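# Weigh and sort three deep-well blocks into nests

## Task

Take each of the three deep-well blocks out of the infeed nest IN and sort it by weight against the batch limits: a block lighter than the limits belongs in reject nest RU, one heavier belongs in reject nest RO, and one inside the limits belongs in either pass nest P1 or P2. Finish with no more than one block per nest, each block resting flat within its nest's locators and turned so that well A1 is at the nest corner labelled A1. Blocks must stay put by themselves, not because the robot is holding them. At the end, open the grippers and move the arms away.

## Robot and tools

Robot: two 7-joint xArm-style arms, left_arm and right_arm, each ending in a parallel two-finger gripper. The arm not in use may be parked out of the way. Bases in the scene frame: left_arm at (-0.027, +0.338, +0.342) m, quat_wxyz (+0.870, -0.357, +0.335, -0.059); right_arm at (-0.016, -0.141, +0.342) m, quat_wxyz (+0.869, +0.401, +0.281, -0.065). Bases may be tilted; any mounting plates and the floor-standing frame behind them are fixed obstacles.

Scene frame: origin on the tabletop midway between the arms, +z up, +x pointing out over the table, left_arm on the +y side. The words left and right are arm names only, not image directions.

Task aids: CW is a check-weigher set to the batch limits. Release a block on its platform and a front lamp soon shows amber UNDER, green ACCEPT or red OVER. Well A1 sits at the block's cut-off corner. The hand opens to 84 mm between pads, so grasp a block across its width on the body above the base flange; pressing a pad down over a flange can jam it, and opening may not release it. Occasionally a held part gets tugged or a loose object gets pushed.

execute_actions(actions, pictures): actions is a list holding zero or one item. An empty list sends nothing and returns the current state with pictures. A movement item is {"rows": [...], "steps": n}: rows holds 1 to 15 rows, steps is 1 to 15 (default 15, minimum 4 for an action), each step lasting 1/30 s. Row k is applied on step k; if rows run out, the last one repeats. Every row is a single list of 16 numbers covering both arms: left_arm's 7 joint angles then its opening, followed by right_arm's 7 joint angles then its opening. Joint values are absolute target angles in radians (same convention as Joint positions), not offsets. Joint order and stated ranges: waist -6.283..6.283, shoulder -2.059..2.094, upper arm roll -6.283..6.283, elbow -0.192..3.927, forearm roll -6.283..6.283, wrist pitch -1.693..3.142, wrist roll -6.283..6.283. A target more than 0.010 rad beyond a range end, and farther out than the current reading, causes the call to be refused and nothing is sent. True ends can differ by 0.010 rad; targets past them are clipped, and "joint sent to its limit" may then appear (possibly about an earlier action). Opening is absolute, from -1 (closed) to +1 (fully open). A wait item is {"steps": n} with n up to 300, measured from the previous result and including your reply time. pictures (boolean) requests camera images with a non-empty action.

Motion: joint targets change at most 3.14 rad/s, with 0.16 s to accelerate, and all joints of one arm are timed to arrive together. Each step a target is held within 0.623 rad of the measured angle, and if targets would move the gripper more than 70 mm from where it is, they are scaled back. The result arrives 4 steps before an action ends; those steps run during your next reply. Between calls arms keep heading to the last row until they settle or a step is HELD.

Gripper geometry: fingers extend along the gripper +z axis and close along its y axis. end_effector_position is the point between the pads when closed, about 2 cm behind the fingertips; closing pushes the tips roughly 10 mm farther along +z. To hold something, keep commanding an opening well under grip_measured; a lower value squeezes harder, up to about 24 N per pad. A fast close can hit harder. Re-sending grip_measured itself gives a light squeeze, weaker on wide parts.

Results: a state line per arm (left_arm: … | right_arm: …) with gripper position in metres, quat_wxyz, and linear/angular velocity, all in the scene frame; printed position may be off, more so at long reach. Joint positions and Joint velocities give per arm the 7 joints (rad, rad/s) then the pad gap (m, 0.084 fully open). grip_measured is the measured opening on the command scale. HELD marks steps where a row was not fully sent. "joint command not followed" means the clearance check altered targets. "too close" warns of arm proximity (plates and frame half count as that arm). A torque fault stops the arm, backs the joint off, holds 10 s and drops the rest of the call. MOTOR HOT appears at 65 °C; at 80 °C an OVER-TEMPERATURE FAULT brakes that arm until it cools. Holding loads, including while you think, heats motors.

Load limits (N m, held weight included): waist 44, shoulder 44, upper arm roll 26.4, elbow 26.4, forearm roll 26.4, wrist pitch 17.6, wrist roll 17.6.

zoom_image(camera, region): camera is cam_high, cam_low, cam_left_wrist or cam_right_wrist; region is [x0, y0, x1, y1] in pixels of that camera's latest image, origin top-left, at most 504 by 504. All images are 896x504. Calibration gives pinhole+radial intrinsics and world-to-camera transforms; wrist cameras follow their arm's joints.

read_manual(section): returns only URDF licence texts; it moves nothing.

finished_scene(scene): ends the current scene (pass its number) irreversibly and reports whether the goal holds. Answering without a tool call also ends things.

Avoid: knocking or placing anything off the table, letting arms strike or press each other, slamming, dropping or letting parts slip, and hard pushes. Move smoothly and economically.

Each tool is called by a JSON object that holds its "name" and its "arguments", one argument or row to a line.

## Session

{"name": "execute_actions", "arguments": {
  "actions": []
}}

Scene clock: 0.00 s of 12600.00 s.
left_arm: end_effector_position=(+0.2459, -0.0316, +0.2174) grip_measured=+1.00 end_effector_quat_wxyz=(+0.285, +0.903, -0.183, +0.263) end_effector_velocity=(+0.000, -0.000, -0.000) end_effector_angular_velocity=(-0.000, +0.000, -0.000) | right_arm: end_effector_position=(+0.5000, -0.7732, +0.1447) grip_measured=+1.00 end_effector_quat_wxyz=(-0.221, +0.708, -0.577, +0.341) end_effector_velocity=(+0.001, +0.000, +0.000) end_effector_angular_velocity=(-0.002, -0.001, +0.002)
Joint positions: left_arm=[-0.515  0.849 -0.22   0.763  2.479  1.219 -2.391  0.084] | right_arm=[-0.076 -0.244 -0.603  1.265  1.749  0.424 -1.394  0.084]
Joint velocities: left_arm=[-0.001  0.     0.     0.001  0.    -0.001 -0.     0.   ] | right_arm=[-0.    -0.     0.001  0.     0.     0.001 -0.002 -0.   ]
camera_calibration (this result's frames):
cam_left_wrist: T_world_to_cam=[[-0.476552, -0.773866, 0.417169, 0.0306048], [-0.801948, 0.188206, -0.566973, 0.394339], [0.360248, -0.60474, -0.71029, 0.178469], [0, 0, 0, 1]] pos_world=[0.26653, 0.0573948, 0.337577]
cam_right_wrist: T_world_to_cam=[[-0.656578, -0.248553, -0.712129, 0.272232], [-0.112589, 0.965863, -0.233307, 0.901373], [0.745808, -0.0730063, -0.662148, -0.204194], [0, 0, 0, 1]] pos_world=[0.432516, -0.817846, 0.268954]

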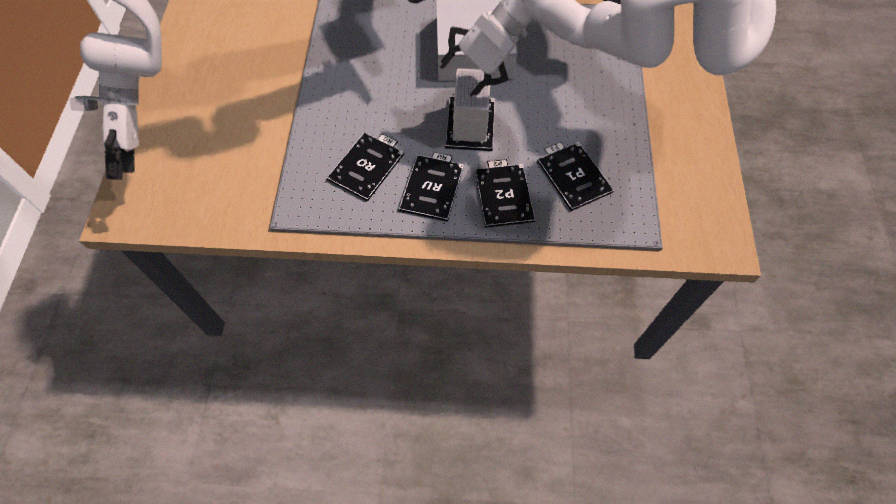

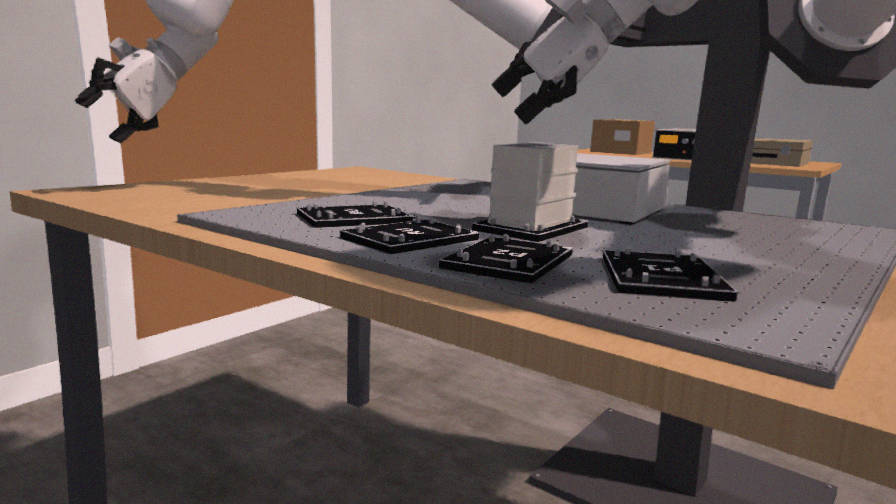

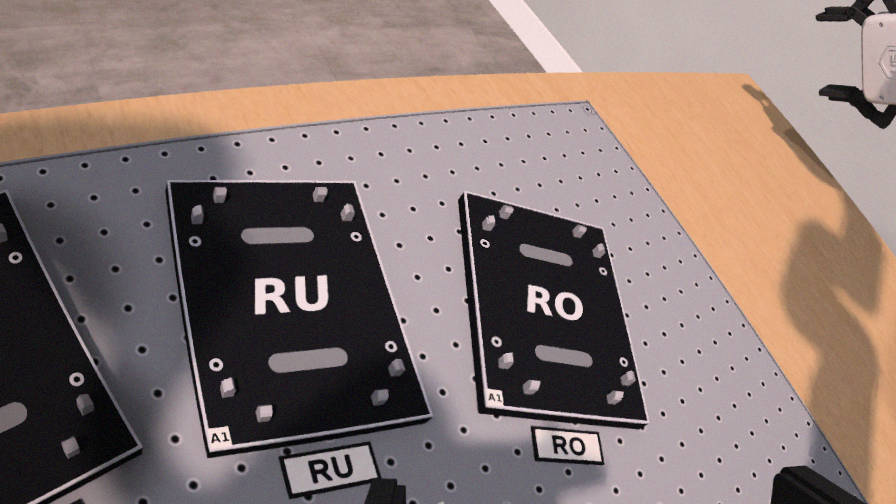

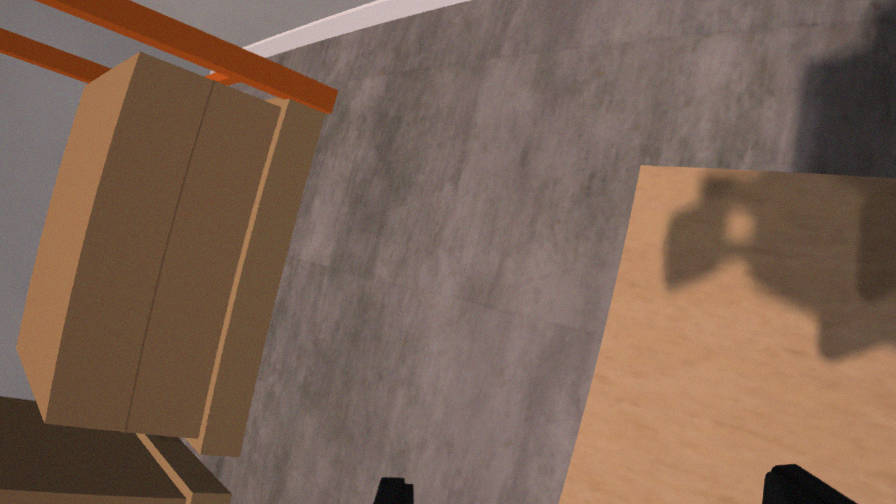

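{"name": "execute_actions", "arguments": {
  "actions": [
    {"rows":[[-0.515,-0.3,-0.22,0.763,2.479,1.219,-2.391,1,-0.3,-0.4,1.2,1.265,3.1416,-0.3,0.5,1]],"steps":15}
  ]
}}

{"name": "execute_actions", "arguments": {
  "actions": [
    {"steps":25}
  ],
  "pictures": true
}}

Scene clock: 0.70 s of 12600.00 s.
left_arm: end_effector_position=(+0.4125, -0.0010, +0.2860) grip_measured=+1.00 end_effector_quat_wxyz=(+0.270, +0.886, -0.075, +0.369) end_effector_velocity=(+0.517, +0.178, +0.260) end_effector_angular_velocity=(-0.264, -0.481, +0.858) | right_arm: end_effector_position=(+0.5736, -0.7044, +0.2254) grip_measured=+1.00 end_effector_quat_wxyz=(-0.302, +0.421, -0.821, +0.241) end_effector_velocity=(+0.278, +0.405, +0.239) end_effector_angular_velocity=(+1.698, -0.398, -1.096)
Joint positions: left_arm=[-0.515  0.542 -0.22   0.764  2.479  1.219 -2.391  0.084] | right_arm=[-0.204 -0.335 -0.15   1.266  2.202  0.026 -0.942  0.084]
Joint velocities: left_arm=[ 0.    -1.004  0.     0.012  0.001  0.002 -0.     0.   ] | right_arm=[-0.197 -0.129  1.174 -0.009  1.171 -0.682  1.167  0.   ]
Steps of this call (steps 1 to 10: nothing new was sent; steps 11 to 21: the first 11 steps of this action). Readings (joint positions):
11: left_arm=[-0.515 0.848 -0.220 0.763 2.479 1.219 -2.391] | right_arm=[-0.077 -0.244 -0.602 1.265 1.750 0.423 -1.393]
12: left_arm=[-0.515 0.840 -0.220 0.761 2.479 1.218 -2.391] | right_arm=[-0.081 -0.246 -0.594 1.264 1.760 0.412 -1.382]
14: left_arm=[-0.515 0.782 -0.219 0.756 2.479 1.217 -2.391] | right_arm=[-0.109 -0.264 -0.526 1.262 1.833 0.337 -1.308]
18: left_arm=[-0.515 0.642 -0.220 0.763 2.479 1.219 -2.391] | right_arm=[-0.180 -0.318 -0.279 1.268 2.074 0.111 -1.070]
21: the state above

Scene clock: 1.53 s of 12600.00 s.
left_arm: end_effector_position=(+0.6975, +0.2855, +0.5357) grip_measured=+1.00 end_effector_quat_wxyz=(+0.202, +0.740, +0.215, +0.604) end_effector_velocity=(+0.114, +0.325, +0.227) end_effector_angular_velocity=(-0.192, -0.337, +0.593) | right_arm: end_effector_position=(+0.6883, -0.3216, +0.4858) grip_measured=+1.00 end_effector_quat_wxyz=(+0.469, -0.021, +0.852, +0.232) end_effector_velocity=(-0.052, +0.448, +0.363) end_effector_angular_velocity=(+1.278, +0.086, +0.149)
Joint positions: left_arm=[-0.515 -0.275 -0.22   0.765  2.479  1.22  -2.391  0.084] | right_arm=[-0.277 -0.384  0.675  1.265  2.884 -0.223 -0.116  0.084]
Joint velocities: left_arm=[-0.005 -0.641 -0.007  0.052  0.003  0.018 -0.    -0.   ] | right_arm=[-0.038 -0.029  0.94   0.     0.454 -0.136  1.009  0.   ]
Kept back: nothing.
Steps of this call (steps 1 to 4: the last 4 steps of your previous action; steps 5 to 25: the robot went on to your last target). Readings (joint positions):
1: left_arm=[-0.515 0.509 -0.220 0.764 2.479 1.219 -2.391] | right_arm=[-0.211 -0.339 -0.111 1.266 2.240 0.004 -0.903]
2: left_arm=[-0.515 0.476 -0.220 0.764 2.479 1.219 -2.391] | right_arm=[-0.216 -0.343 -0.073 1.266 2.278 -0.015 -0.866]
4: left_arm=[-0.515 0.409 -0.220 0.764 2.479 1.219 -2.391] | right_arm=[-0.226 -0.350 -0.001 1.266 2.350 -0.049 -0.794]
8: left_arm=[-0.515 0.277 -0.220 0.764 2.479 1.219 -2.391] | right_arm=[-0.241 -0.360 0.135 1.265 2.485 -0.102 -0.658]
25: the state above
camera_calibration (this result's frames):
cam_left_wrist: T_world_to_cam=[[0.0797973, -0.824056, 0.56086, -0.09231], [-0.192189, -0.564816, -0.802525, 0.793136], [0.978108, -0.0437518, -0.203445, -0.429046], [0, 0, 0, 1]] pos_world=[0.579451, 0.353136, 0.600997]
cam_right_wrist: T_world_to_cam=[[-0.250343, 0.898628, 0.360271, 0.319333], [0.551381, -0.173541, 0.816004, -0.767266], [0.795806, 0.402928, -0.452042, -0.069249], [0, 0, 0, 1]] pos_world=[0.558108, -0.392211, 0.479742]

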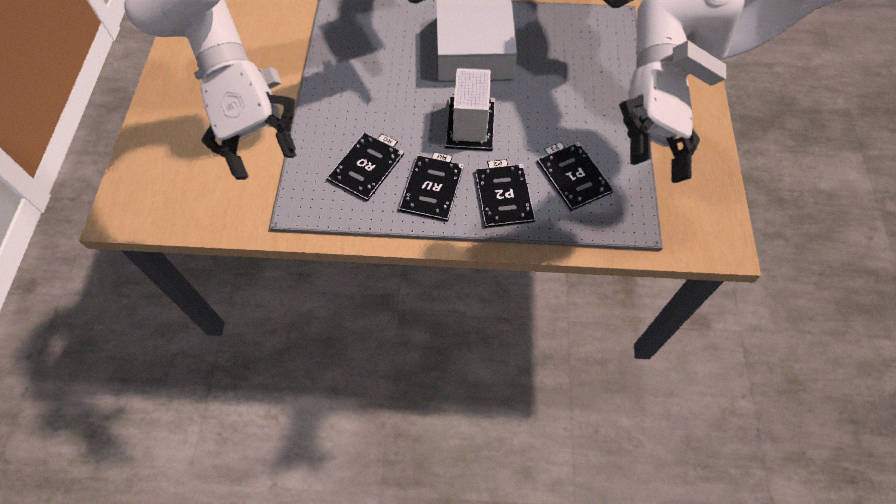

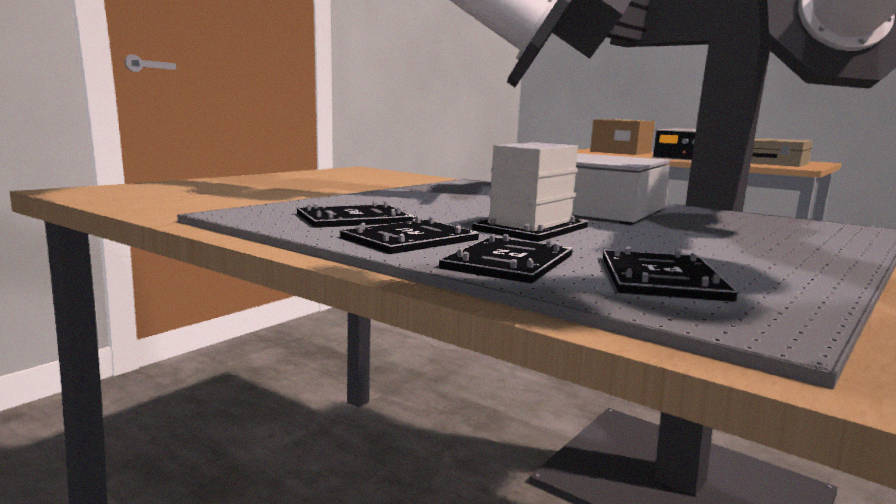

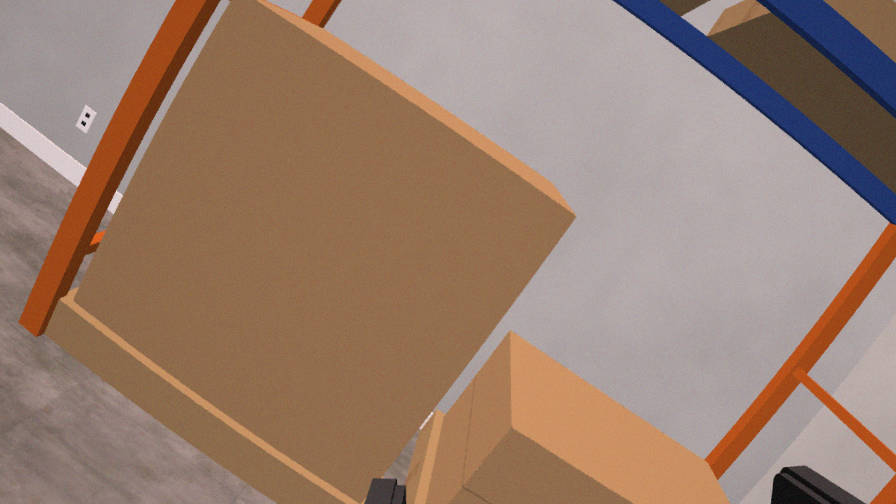

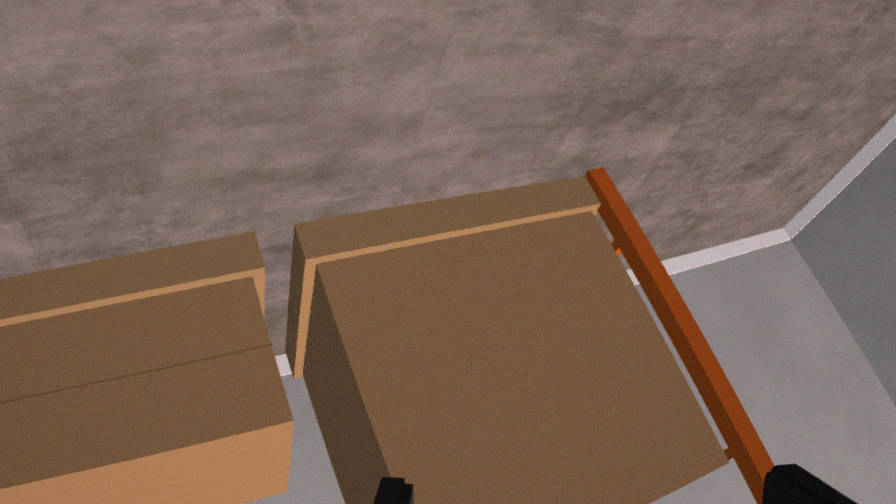

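{"name": "execute_actions", "arguments": {
  "actions": [
    {"rows":[[-0.515,-0.9,-0.22,0.763,2.479,1.219,-2.391,1,-1.1931,-1.3192,2.4322,1.0526,3.1416,-0.6438,1.259,1]],"steps":15}
  ]
}}

{"name": "execute_actions", "arguments": {
  "actions": [
    {"steps":50}
  ]
}}

Scene clock: 2.03 s of 12600.00 s.
left_arm: end_effector_position=(+0.7154, +0.4499, +0.6332) grip_measured=+1.00 end_effector_quat_wxyz=(+0.165, +0.647, +0.322, +0.671) end_effector_velocity=(-0.032, +0.526, +0.290) end_effector_angular_velocity=(-0.266, -0.483, +0.851) | right_arm: end_effector_position=(+0.5600, -0.1597, +0.5000) grip_measured=+1.00 end_effector_quat_wxyz=(+0.295, +0.092, +0.922, +0.234) end_effector_velocity=(-0.276, +0.265, -0.372) end_effector_angular_velocity=(-0.873, +1.058, -0.386)
Joint positions: left_arm=[-0.515 -0.601 -0.22   0.762  2.479  1.219 -2.391  0.084] | right_arm=[-0.727 -0.838  1.332  1.144  3.072 -0.477  0.568  0.084]
Joint velocities: left_arm=[-0.002 -0.994 -0.003  0.016  0.001  0.004 -0.     0.   ] | right_arm=[-1.218 -1.257  1.373 -0.25   0.173 -0.421  1.362 -0.   ]
Steps of this call (steps 1 to 4: the robot went on to your last target; steps 5 to 15: the first 11 steps of this action). Readings (joint positions):
5: left_arm=[-0.515 -0.299 -0.220 0.761 2.479 1.218 -2.391] | right_arm=[-0.285 -0.389 0.831 1.265 2.960 -0.246 0.066]
6: left_arm=[-0.515 -0.306 -0.220 0.759 2.479 1.217 -2.391] | right_arm=[-0.294 -0.397 0.869 1.261 2.975 -0.256 0.109]
8: left_arm=[-0.514 -0.364 -0.219 0.754 2.479 1.216 -2.391] | right_arm=[-0.362 -0.463 0.967 1.236 3.003 -0.306 0.206]
12: left_arm=[-0.515 -0.502 -0.220 0.761 2.479 1.218 -2.391] | right_arm=[-0.586 -0.693 1.185 1.173 3.050 -0.424 0.422]
15: the state above

Scene clock: 3.70 s of 12600.00 s.
left_arm: end_effector_position=(+0.6793, +0.6064, +0.7105) grip_measured=+1.00 end_effector_quat_wxyz=(+0.126, +0.546, +0.414, +0.718) end_effector_velocity=(+0.000, +0.000, -0.000) end_effector_angular_velocity=(-0.000, +0.001, -0.000) | right_arm: end_effector_position=(+0.2037, +0.0041, +0.2503) grip_measured=+1.00 end_effector_quat_wxyz=(-0.000, -0.008, +1.000, +0.000) end_effector_velocity=(+0.001, -0.000, -0.000) end_effector_angular_velocity=(-0.001, -0.001, -0.001)
Joint positions: left_arm=[-0.515 -0.9   -0.22   0.763  2.479  1.219 -2.391  0.084] | right_arm=[-1.193 -1.319  2.432  1.053  3.142 -0.644  1.259  0.084]
Joint velocities: left_arm=[-0.    -0.     0.001 -0.     0.    -0.001 -0.     0.   ] | right_arm=[ 0.    -0.001 -0.001 -0.    -0.001 -0.     0.001  0.   ]
Kept back: nothing.
Steps of this call (steps 1 to 4: the last 4 steps of your previous action; steps 5 to 45: the robot went on to your last target; steps 46 to 50: nothing new was sent). Readings (joint positions):
1: left_arm=[-0.515 -0.634 -0.220 0.762 2.479 1.219 -2.391] | right_arm=[-0.765 -0.877 1.377 1.136 3.077 -0.490 0.613]
2: left_arm=[-0.515 -0.667 -0.220 0.763 2.479 1.219 -2.391] | right_arm=[-0.798 -0.911 1.421 1.129 3.082 -0.502 0.656]
4: left_arm=[-0.515 -0.733 -0.220 0.763 2.479 1.219 -2.391] | right_arm=[-0.856 -0.970 1.506 1.117 3.091 -0.522 0.740]
8: left_arm=[-0.515 -0.862 -0.220 0.764 2.479 1.219 -2.391] | right_arm=[-0.944 -1.060 1.672 1.100 3.104 -0.553 0.875]
50: the state above
All arms were judged still, so your last target was given up. Only a new action makes them travel on or press farther. Fingers that are still opening or closing keep moving.

{"name": "execute_actions", "arguments": {
  "actions": [
    {"rows":[[-0.515,-0.9,-0.22,0.763,2.479,1.219,-2.391,1,-1.311,-1.4572,2.4536,1.0648,3.1416,-0.4758,1.259,1]],"steps":15}
  ]
}}

{"name": "execute_actions", "arguments": {
  "actions": [
    {"steps":9}
  ],
  "pictures": true
}}

Scene clock: 6.40 s of 12600.00 s.
left_arm: end_effector_position=(+0.6793, +0.6064, +0.7105) grip_measured=+1.00 end_effector_quat_wxyz=(+0.126, +0.546, +0.414, +0.718) end_effector_velocity=(+0.000, +0.000, -0.001) end_effector_angular_velocity=(-0.000, +0.001, +0.000) | right_arm: end_effector_position=(+0.2036, +0.0039, +0.1752) grip_measured=+1.00 end_effector_quat_wxyz=(-0.000, -0.008, +1.000, -0.000) end_effector_velocity=(+0.013, +0.050, +0.030) end_effector_angular_velocity=(+0.123, -0.035, +0.003)
Joint positions: left_arm=[-0.515 -0.9   -0.22   0.763  2.479  1.219 -2.391  0.084] | right_arm=[-1.311 -1.457  2.454  1.065  3.142 -0.476  1.259  0.084]
Joint velocities: left_arm=[ 0.     0.001  0.001  0.    -0.     0.     0.     0.   ] | right_arm=[ 0.04   0.048 -0.     0.058  0.001  0.008  0.     0.   ]
Steps of this call (steps 1 to 70: nothing new was sent; steps 71 to 81: the first 11 steps of this action). Readings (joint positions):
71: left_arm=[-0.515 -0.900 -0.220 0.763 2.479 1.219 -2.391] | right_arm=[-1.194 -1.320 2.432 1.053 3.142 -0.643 1.259]
72: left_arm=[-0.515 -0.900 -0.220 0.763 2.479 1.219 -2.391] | right_arm=[-1.199 -1.326 2.433 1.055 3.142 -0.632 1.259]
74: left_arm=[-0.515 -0.900 -0.220 0.763 2.479 1.219 -2.391] | right_arm=[-1.242 -1.377 2.442 1.065 3.142 -0.566 1.259]
78: left_arm=[-0.515 -0.900 -0.220 0.763 2.479 1.219 -2.391] | right_arm=[-1.314 -1.461 2.453 1.057 3.142 -0.480 1.259]
81: the state above

Scene clock: 6.70 s of 12600.00 s.
left_arm: end_effector_position=(+0.6793, +0.6064, +0.7105) grip_measured=+1.00 end_effector_quat_wxyz=(+0.126, +0.546, +0.414, +0.718) end_effector_velocity=(+0.000, +0.001, -0.000) end_effector_angular_velocity=(-0.000, +0.000, +0.001) | right_arm: end_effector_position=(+0.2037, +0.0043, +0.1755) grip_measured=+1.00 end_effector_quat_wxyz=(-0.000, -0.008, +1.000, +0.000) end_effector_velocity=(-0.002, -0.001, -0.002) end_effector_angular_velocity=(-0.004, +0.004, -0.001)
Joint positions: left_arm=[-0.515 -0.9   -0.22   0.763  2.479  1.219 -2.391  0.084] | right_arm=[-1.311 -1.457  2.454  1.065  3.142 -0.476  1.259  0.084]
Joint velocities: left_arm=[ 0.    -0.001  0.001  0.     0.    -0.     0.     0.   ] | right_arm=[-0.003 -0.003  0.002 -0.001  0.003  0.    -0.     0.   ]
Kept back: nothing.
Steps of this call (steps 1 to 4: the last 4 steps of your previous action; steps 5 to 9: the robot went on to your last target). Readings (joint positions):
1: left_arm=[-0.515 -0.900 -0.220 0.763 2.479 1.219 -2.391] | right_arm=[-1.310 -1.456 2.454 1.066 3.142 -0.476 1.259]
2: left_arm=[-0.515 -0.900 -0.220 0.763 2.479 1.219 -2.391] | right_arm=[-1.310 -1.456 2.454 1.066 3.142 -0.476 1.259]
4: left_arm=[-0.515 -0.900 -0.220 0.763 2.479 1.219 -2.391] | right_arm=[-1.310 -1.456 2.454 1.066 3.142 -0.476 1.259]
8: left_arm=[-0.515 -0.900 -0.220 0.763 2.479 1.219 -2.391] | right_arm=[-1.310 -1.457 2.454 1.065 3.142 -0.476 1.259]
9: the state above
camera_calibration (this result's frames):
cam_left_wrist: T_world_to_cam=[[0.273371, -0.620319, 0.735169, -0.303339], [0.359959, -0.642779, -0.676213, 0.693584], [0.892019, 0.449488, 0.047572, -0.780618], [0, 0, 0, 1]] pos_world=[0.529588, 0.608533, 0.729152]
cam_right_wrist: T_world_to_cam=[[-0.0280288, 0.999543, -0.0113228, 0.0364207], [0.999592, 0.028088, 0.00510923, -0.140183], [0.00542493, -0.011175, -0.999923, 0.30375], [0, 0, 0, 1]] pos_world=[0.139499, -0.0290722, 0.304856]

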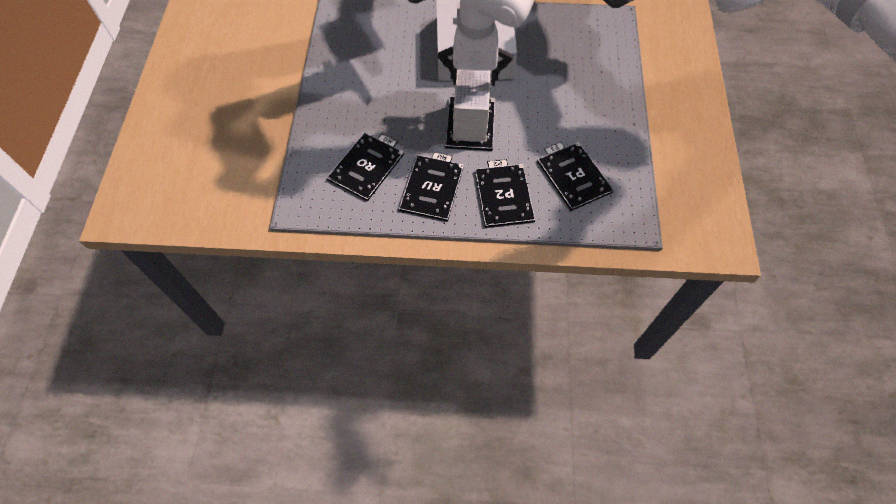

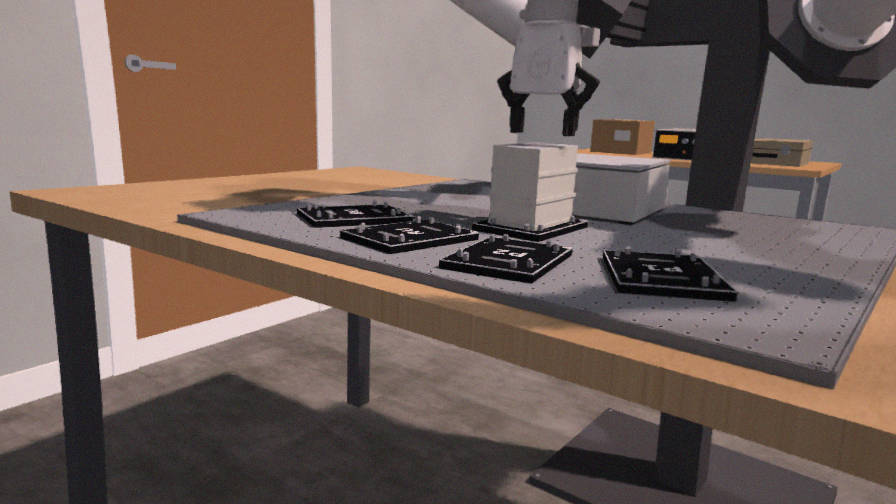

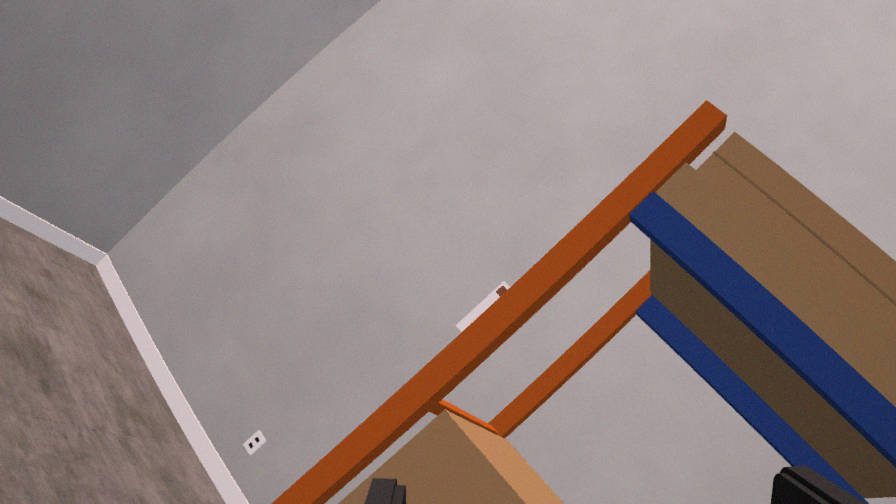

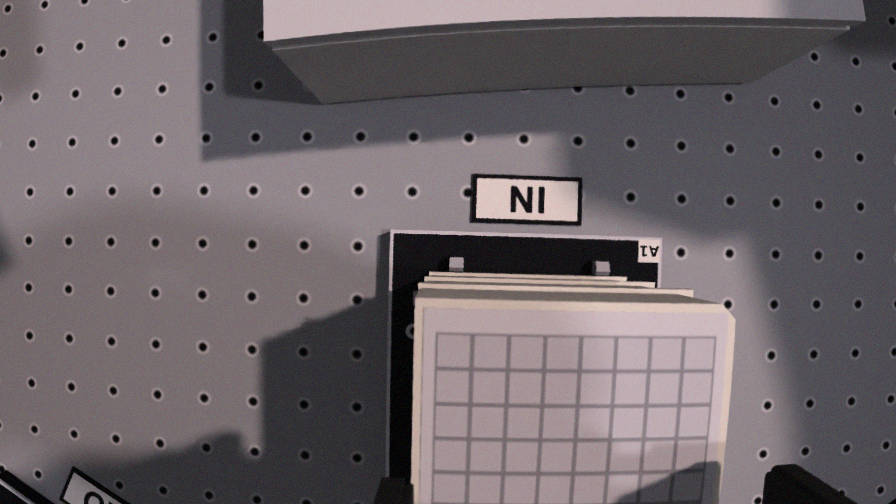

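{"name": "execute_actions", "arguments": {
  "actions": [
    {"rows":[[-0.515,-0.9,-0.22,0.763,2.479,1.219,-2.391,1,-1.33,-1.462,2.44,1.07,3.1416,-0.465,1.262,1],[-0.515,-0.9,-0.22,0.763,2.479,1.219,-2.391,1,-1.33,-1.462,2.44,1.07,3.1416,-0.465,1.262,1],[-0.515,-0.9,-0.22,0.763,2.479,1.219,-2.391,1,-1.3496,-1.4791,2.4358,1.0779,3.1416,-0.4475,1.262,1]],"steps":15}
  ]
}}

{"name": "execute_actions", "arguments": {
  "actions": [
    {"steps":7}
  ],
  "pictures": true
}}

Scene clock: 7.47 s of 12600.00 s.
left_arm: end_effector_position=(+0.6793, +0.6064, +0.7105) grip_measured=+1.00 end_effector_quat_wxyz=(+0.126, +0.546, +0.414, +0.718) end_effector_velocity=(+0.000, -0.001, +0.000) end_effector_angular_velocity=(+0.001, -0.000, -0.002) | right_arm: end_effector_position=(+0.2128, +0.0023, +0.1602) grip_measured=+1.00 end_effector_quat_wxyz=(-0.000, +0.006, +1.000, +0.000) end_effector_velocity=(+0.001, +0.009, +0.005) end_effector_angular_velocity=(+0.021, -0.006, +0.003)
Joint positions: left_arm=[-0.515 -0.9   -0.22   0.763  2.479  1.219 -2.391  0.084] | right_arm=[-1.349 -1.479  2.436  1.078  3.142 -0.448  1.262  0.084]
Joint velocities: left_arm=[ 0.     0.001 -0.001  0.     0.    -0.001  0.     0.   ] | right_arm=[0.009 0.007 0.004 0.01  0.001 0.001 0.001 0.   ]
Steps of this call (steps 1 to 12: the robot went on to your last target; steps 13 to 23: the first 11 steps of this action). Readings (joint positions):
13: left_arm=[-0.515 -0.900 -0.220 0.763 2.479 1.219 -2.391] | right_arm=[-1.312 -1.457 2.453 1.065 3.142 -0.475 1.259]
14: left_arm=[-0.515 -0.900 -0.220 0.763 2.479 1.219 -2.391] | right_arm=[-1.316 -1.458 2.451 1.067 3.142 -0.472 1.260]
16: left_arm=[-0.515 -0.900 -0.220 0.763 2.479 1.219 -2.391] | right_arm=[-1.332 -1.466 2.441 1.073 3.142 -0.461 1.261]
20: left_arm=[-0.515 -0.900 -0.220 0.763 2.479 1.219 -2.391] | right_arm=[-1.350 -1.480 2.435 1.076 3.141 -0.448 1.262]
23: the state above

Scene clock: 7.70 s of 12600.00 s.
left_arm: end_effector_position=(+0.6793, +0.6064, +0.7105) grip_measured=+1.00 end_effector_quat_wxyz=(+0.126, +0.546, +0.414, +0.718) end_effector_velocity=(+0.000, -0.001, +0.001) end_effector_angular_velocity=(+0.000, -0.001, -0.001) | right_arm: end_effector_position=(+0.2129, +0.0023, +0.1603) grip_measured=+1.00 end_effector_quat_wxyz=(-0.000, +0.006, +1.000, +0.000) end_effector_velocity=(+0.000, -0.001, -0.001) end_effector_angular_velocity=(-0.001, +0.001, -0.002)
Joint positions: left_arm=[-0.515 -0.9   -0.22   0.763  2.479  1.219 -2.391  0.084] | right_arm=[-1.349 -1.479  2.436  1.078  3.142 -0.448  1.262  0.084]
Joint velocities: left_arm=[ 0.     0.002 -0.002  0.001 -0.    -0.    -0.     0.   ] | right_arm=[-0.002 -0.    -0.001 -0.001  0.001  0.    -0.    -0.   ]
Kept back: nothing.
Steps of this call (steps 1 to 4: the last 4 steps of your previous action; steps 5 to 7: the robot went on to your last target). Readings (joint positions):
1: left_arm=[-0.515 -0.900 -0.220 0.763 2.479 1.219 -2.391] | right_arm=[-1.349 -1.479 2.436 1.078 3.142 -0.448 1.262]
2: left_arm=[-0.515 -0.900 -0.220 0.763 2.479 1.219 -2.391] | right_arm=[-1.349 -1.479 2.436 1.078 3.142 -0.448 1.262]
4: left_arm=[-0.515 -0.900 -0.220 0.763 2.479 1.219 -2.391] | right_arm=[-1.349 -1.479 2.436 1.078 3.142 -0.448 1.262]
7: the state above
camera_calibration (this result's frames):
cam_left_wrist: T_world_to_cam=[[0.273371, -0.620319, 0.735169, -0.303339], [0.359959, -0.64278, -0.676213, 0.693584], [0.892019, 0.449487, 0.047572, -0.780618], [0, 0, 0, 1]] pos_world=[0.529588, 0.608533, 0.729152]
cam_right_wrist: T_world_to_cam=[[0.00148857, 0.99993, -0.0117255, 0.0323355], [0.999987, -0.00143248, 0.0047904, -0.149217], [0.00477327, -0.0117324, -0.99992, 0.288605], [0, 0, 0, 1]] pos_world=[0.14779, -0.029161, 0.289675]

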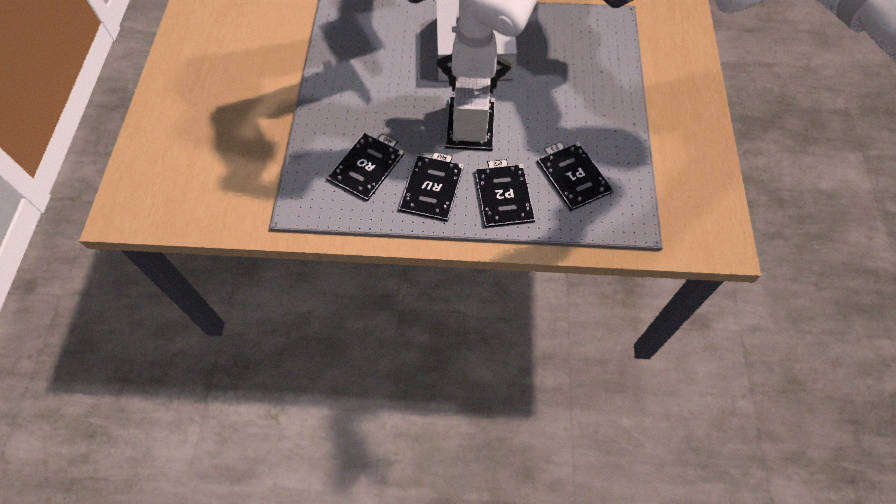

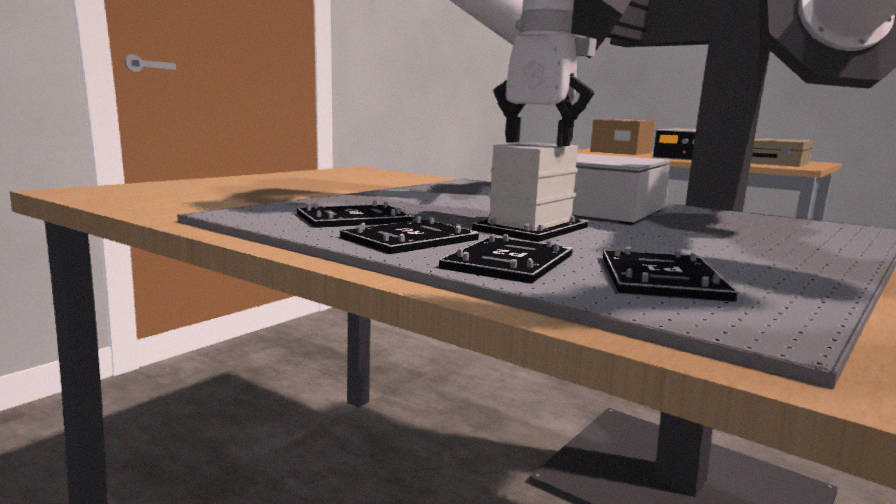

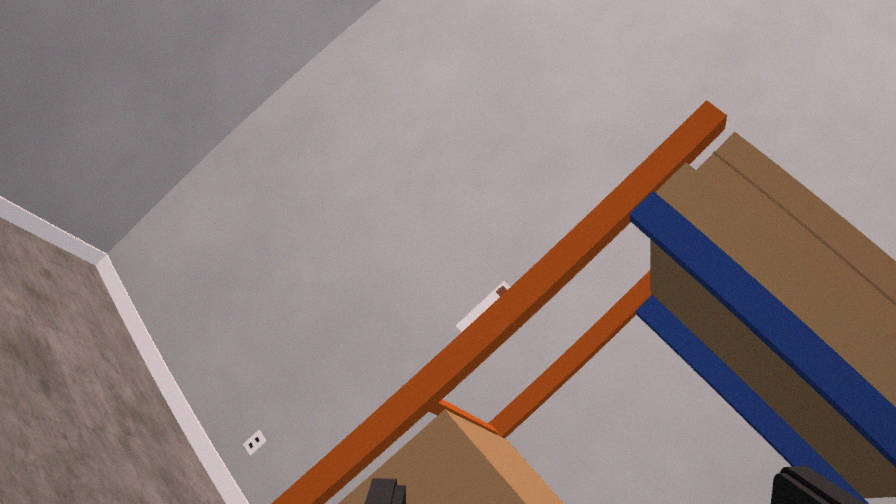

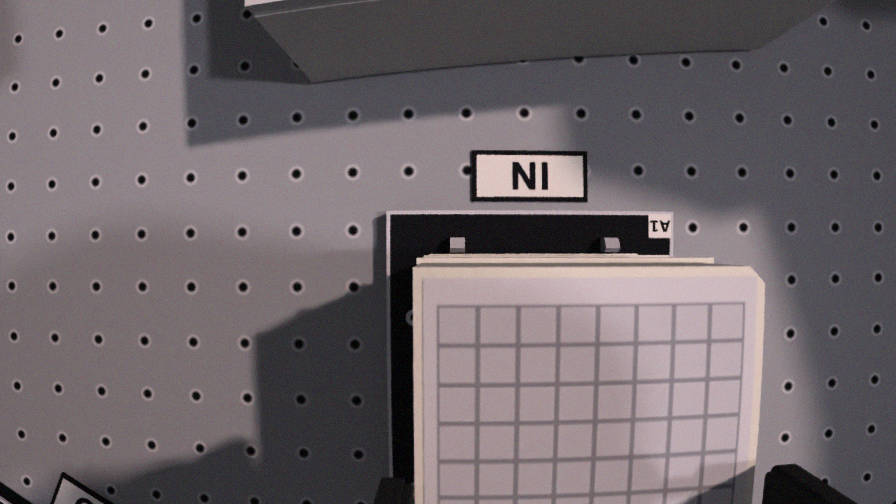

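{"name": "execute_actions", "arguments": {
  "actions": [
    {"rows":[[-0.515,-0.9,-0.22,0.763,2.479,1.219,-2.391,1,-1.3686,-1.5015,2.4373,1.0862,3.1416,-0.4263,1.262,1],[-0.515,-0.9,-0.22,0.763,2.479,1.219,-2.391,1,-1.3686,-1.5015,2.4373,1.0862,3.1416,-0.4263,1.262,1],[-0.515,-0.9,-0.22,0.763,2.479,1.219,-2.391,1,-1.3879,-1.5242,2.4385,1.0953,3.1416,-0.4056,1.262,1],[-0.515,-0.9,-0.22,0.763,2.479,1.219,-2.391,1,-1.3879,-1.5242,2.4385,1.0953,3.1416,-0.4056,1.262,1],[-0.515,-0.9,-0.22,0.763,2.479,1.219,-2.391,1,-1.4074,-1.5471,2.4392,1.1052,3.1416,-0.3856,1.262,1]],"steps":15}
  ],
  "pictures": true
}}

Scene clock: 18.27 s of 12600.00 s.
left_arm: end_effector_position=(+0.6793, +0.6064, +0.7105) grip_measured=+1.00 end_effector_quat_wxyz=(+0.126, +0.546, +0.414, +0.718) end_effector_velocity=(+0.000, -0.000, -0.000) end_effector_angular_velocity=(+0.000, +0.000, +0.000) | right_arm: end_effector_position=(+0.2096, -0.0110, +0.1539) grip_measured=+1.00 end_effector_quat_wxyz=(-0.009, +0.007, +1.000, -0.029) end_effector_velocity=(+0.000, +0.000, +0.000) end_effector_angular_velocity=(+0.000, -0.001, -0.004)
Joint positions: left_arm=[-0.515 -0.9   -0.22   0.763  2.479  1.219 -2.391  0.084] | right_arm=[-1.371 -1.505  2.436  1.093  3.141 -0.49   1.262  0.084]
Joint velocities: left_arm=[-0.     0.     0.    -0.     0.     0.001 -0.     0.   ] | right_arm=[ 0.001  0.    -0.001 -0.     0.002  0.     0.002  0.   ]
TORQUE FAULT: the external load on joint 6 (wrist pitch) of the right arm reached its load limit, and that arm stopped for 10 seconds. A torque fault stops only its own arm. That arm's remaining commands of this call were not run. Joint 6 (wrist pitch) of that arm moved back by up to 3 degrees. That arm holds there, with its grip as last carried out, and accepts commands again: back off and push less far. That arm stops again, at the same cost, whenever a joint's load reaches its limit.
Kept back: nothing.
The stop of the right arm began at step 17 of this call (marked STOPPED below). From that step on that arm followed nothing that you had sent. 10 of its steps, steps kept back included, did not run and will not run. The other arm was sent all steps of this action in this call, none kept back. Nothing is kept back now, and the robot has no last target.
Steps of this call (steps 1 to 11: the robot went on to your last target; steps 12 to 22: the first 11 steps of this action; steps 23 to 26: the last 4 steps of this action, not kept back; steps 27 to 317: the stop continued). Readings (joint positions):
12: left_arm=[-0.515 -0.900 -0.220 0.763 2.479 1.219 -2.391] | right_arm=[-1.350 -1.480 2.436 1.078 3.142 -0.447 1.262]
13: left_arm=[-0.515 -0.900 -0.220 0.763 2.479 1.219 -2.391] | right_arm=[-1.354 -1.485 2.436 1.081 3.142 -0.441 1.262]
15: left_arm=[-0.515 -0.900 -0.220 0.763 2.479 1.219 -2.391] | right_arm=[-1.366 -1.499 2.436 1.089 3.141 -0.436 1.262]
17: left_arm=[-0.515 -0.900 -0.220 0.763 2.479 1.219 -2.391] | right_arm=[-1.370 -1.505 2.435 1.093 3.140 -0.451 1.262] STOPPED (the right arm)
19: left_arm=[-0.515 -0.900 -0.220 0.763 2.479 1.219 -2.391] | right_arm=[-1.371 -1.506 2.434 1.094 3.140 -0.473 1.262]
317: the state above
camera_calibration (this result's frames):
cam_left_wrist: T_world_to_cam=[[0.273371, -0.620319, 0.735169, -0.303339], [0.359959, -0.642779, -0.676213, 0.693584], [0.892019, 0.449487, 0.047572, -0.780618], [0, 0, 0, 1]] pos_world=[0.529588, 0.608533, 0.729152]
cam_right_wrist: T_world_to_cam=[[0.0010958, 0.997512, -0.0704929, 0.0546664], [0.999919, -0.00198449, -0.0125381, -0.143218], [-0.0126468, -0.0704735, -0.997433, 0.284747], [0, 0, 0, 1]] pos_world=[0.146748, -0.0347475, 0.286074]

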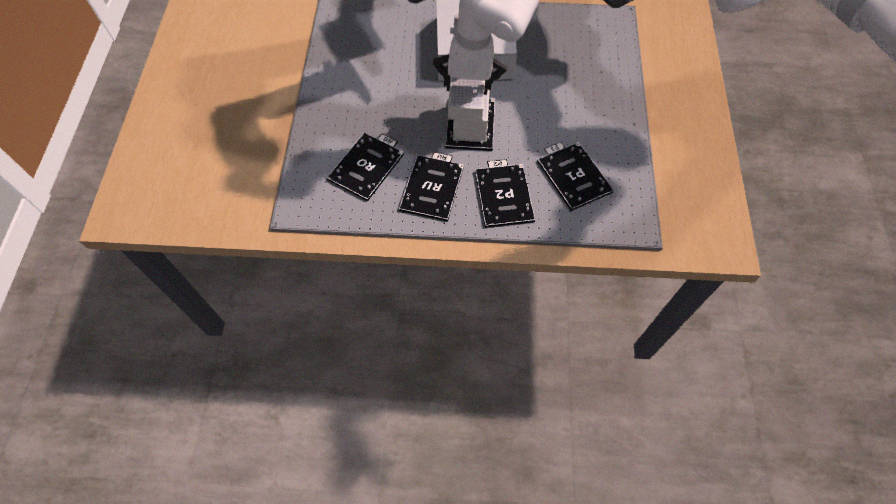

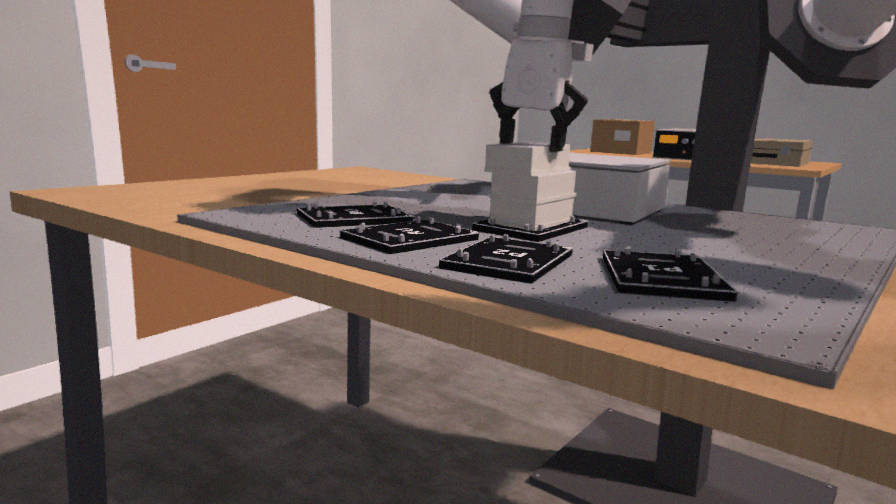

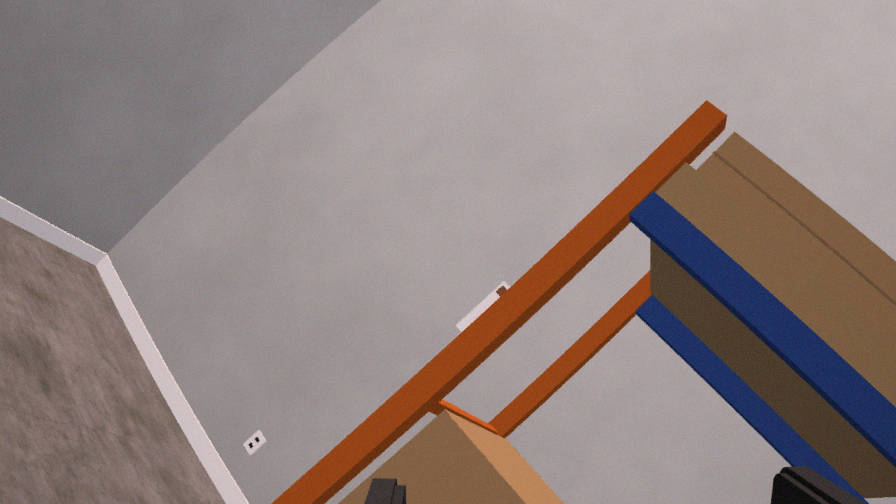

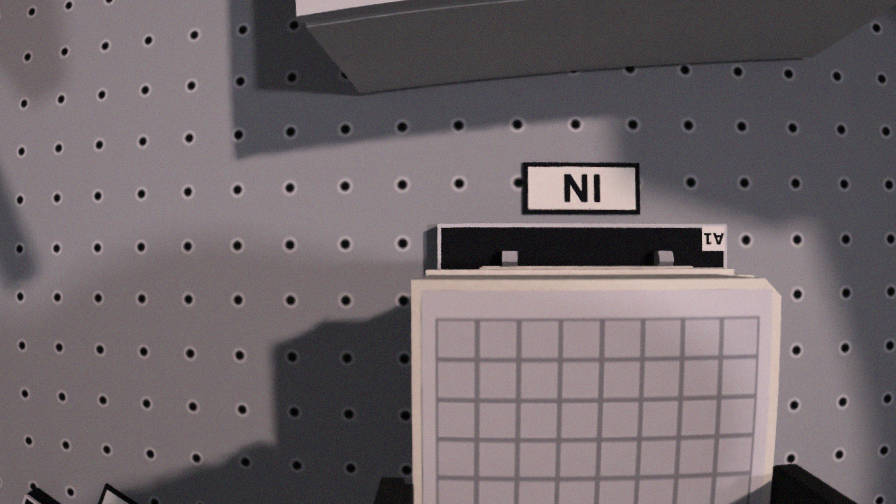

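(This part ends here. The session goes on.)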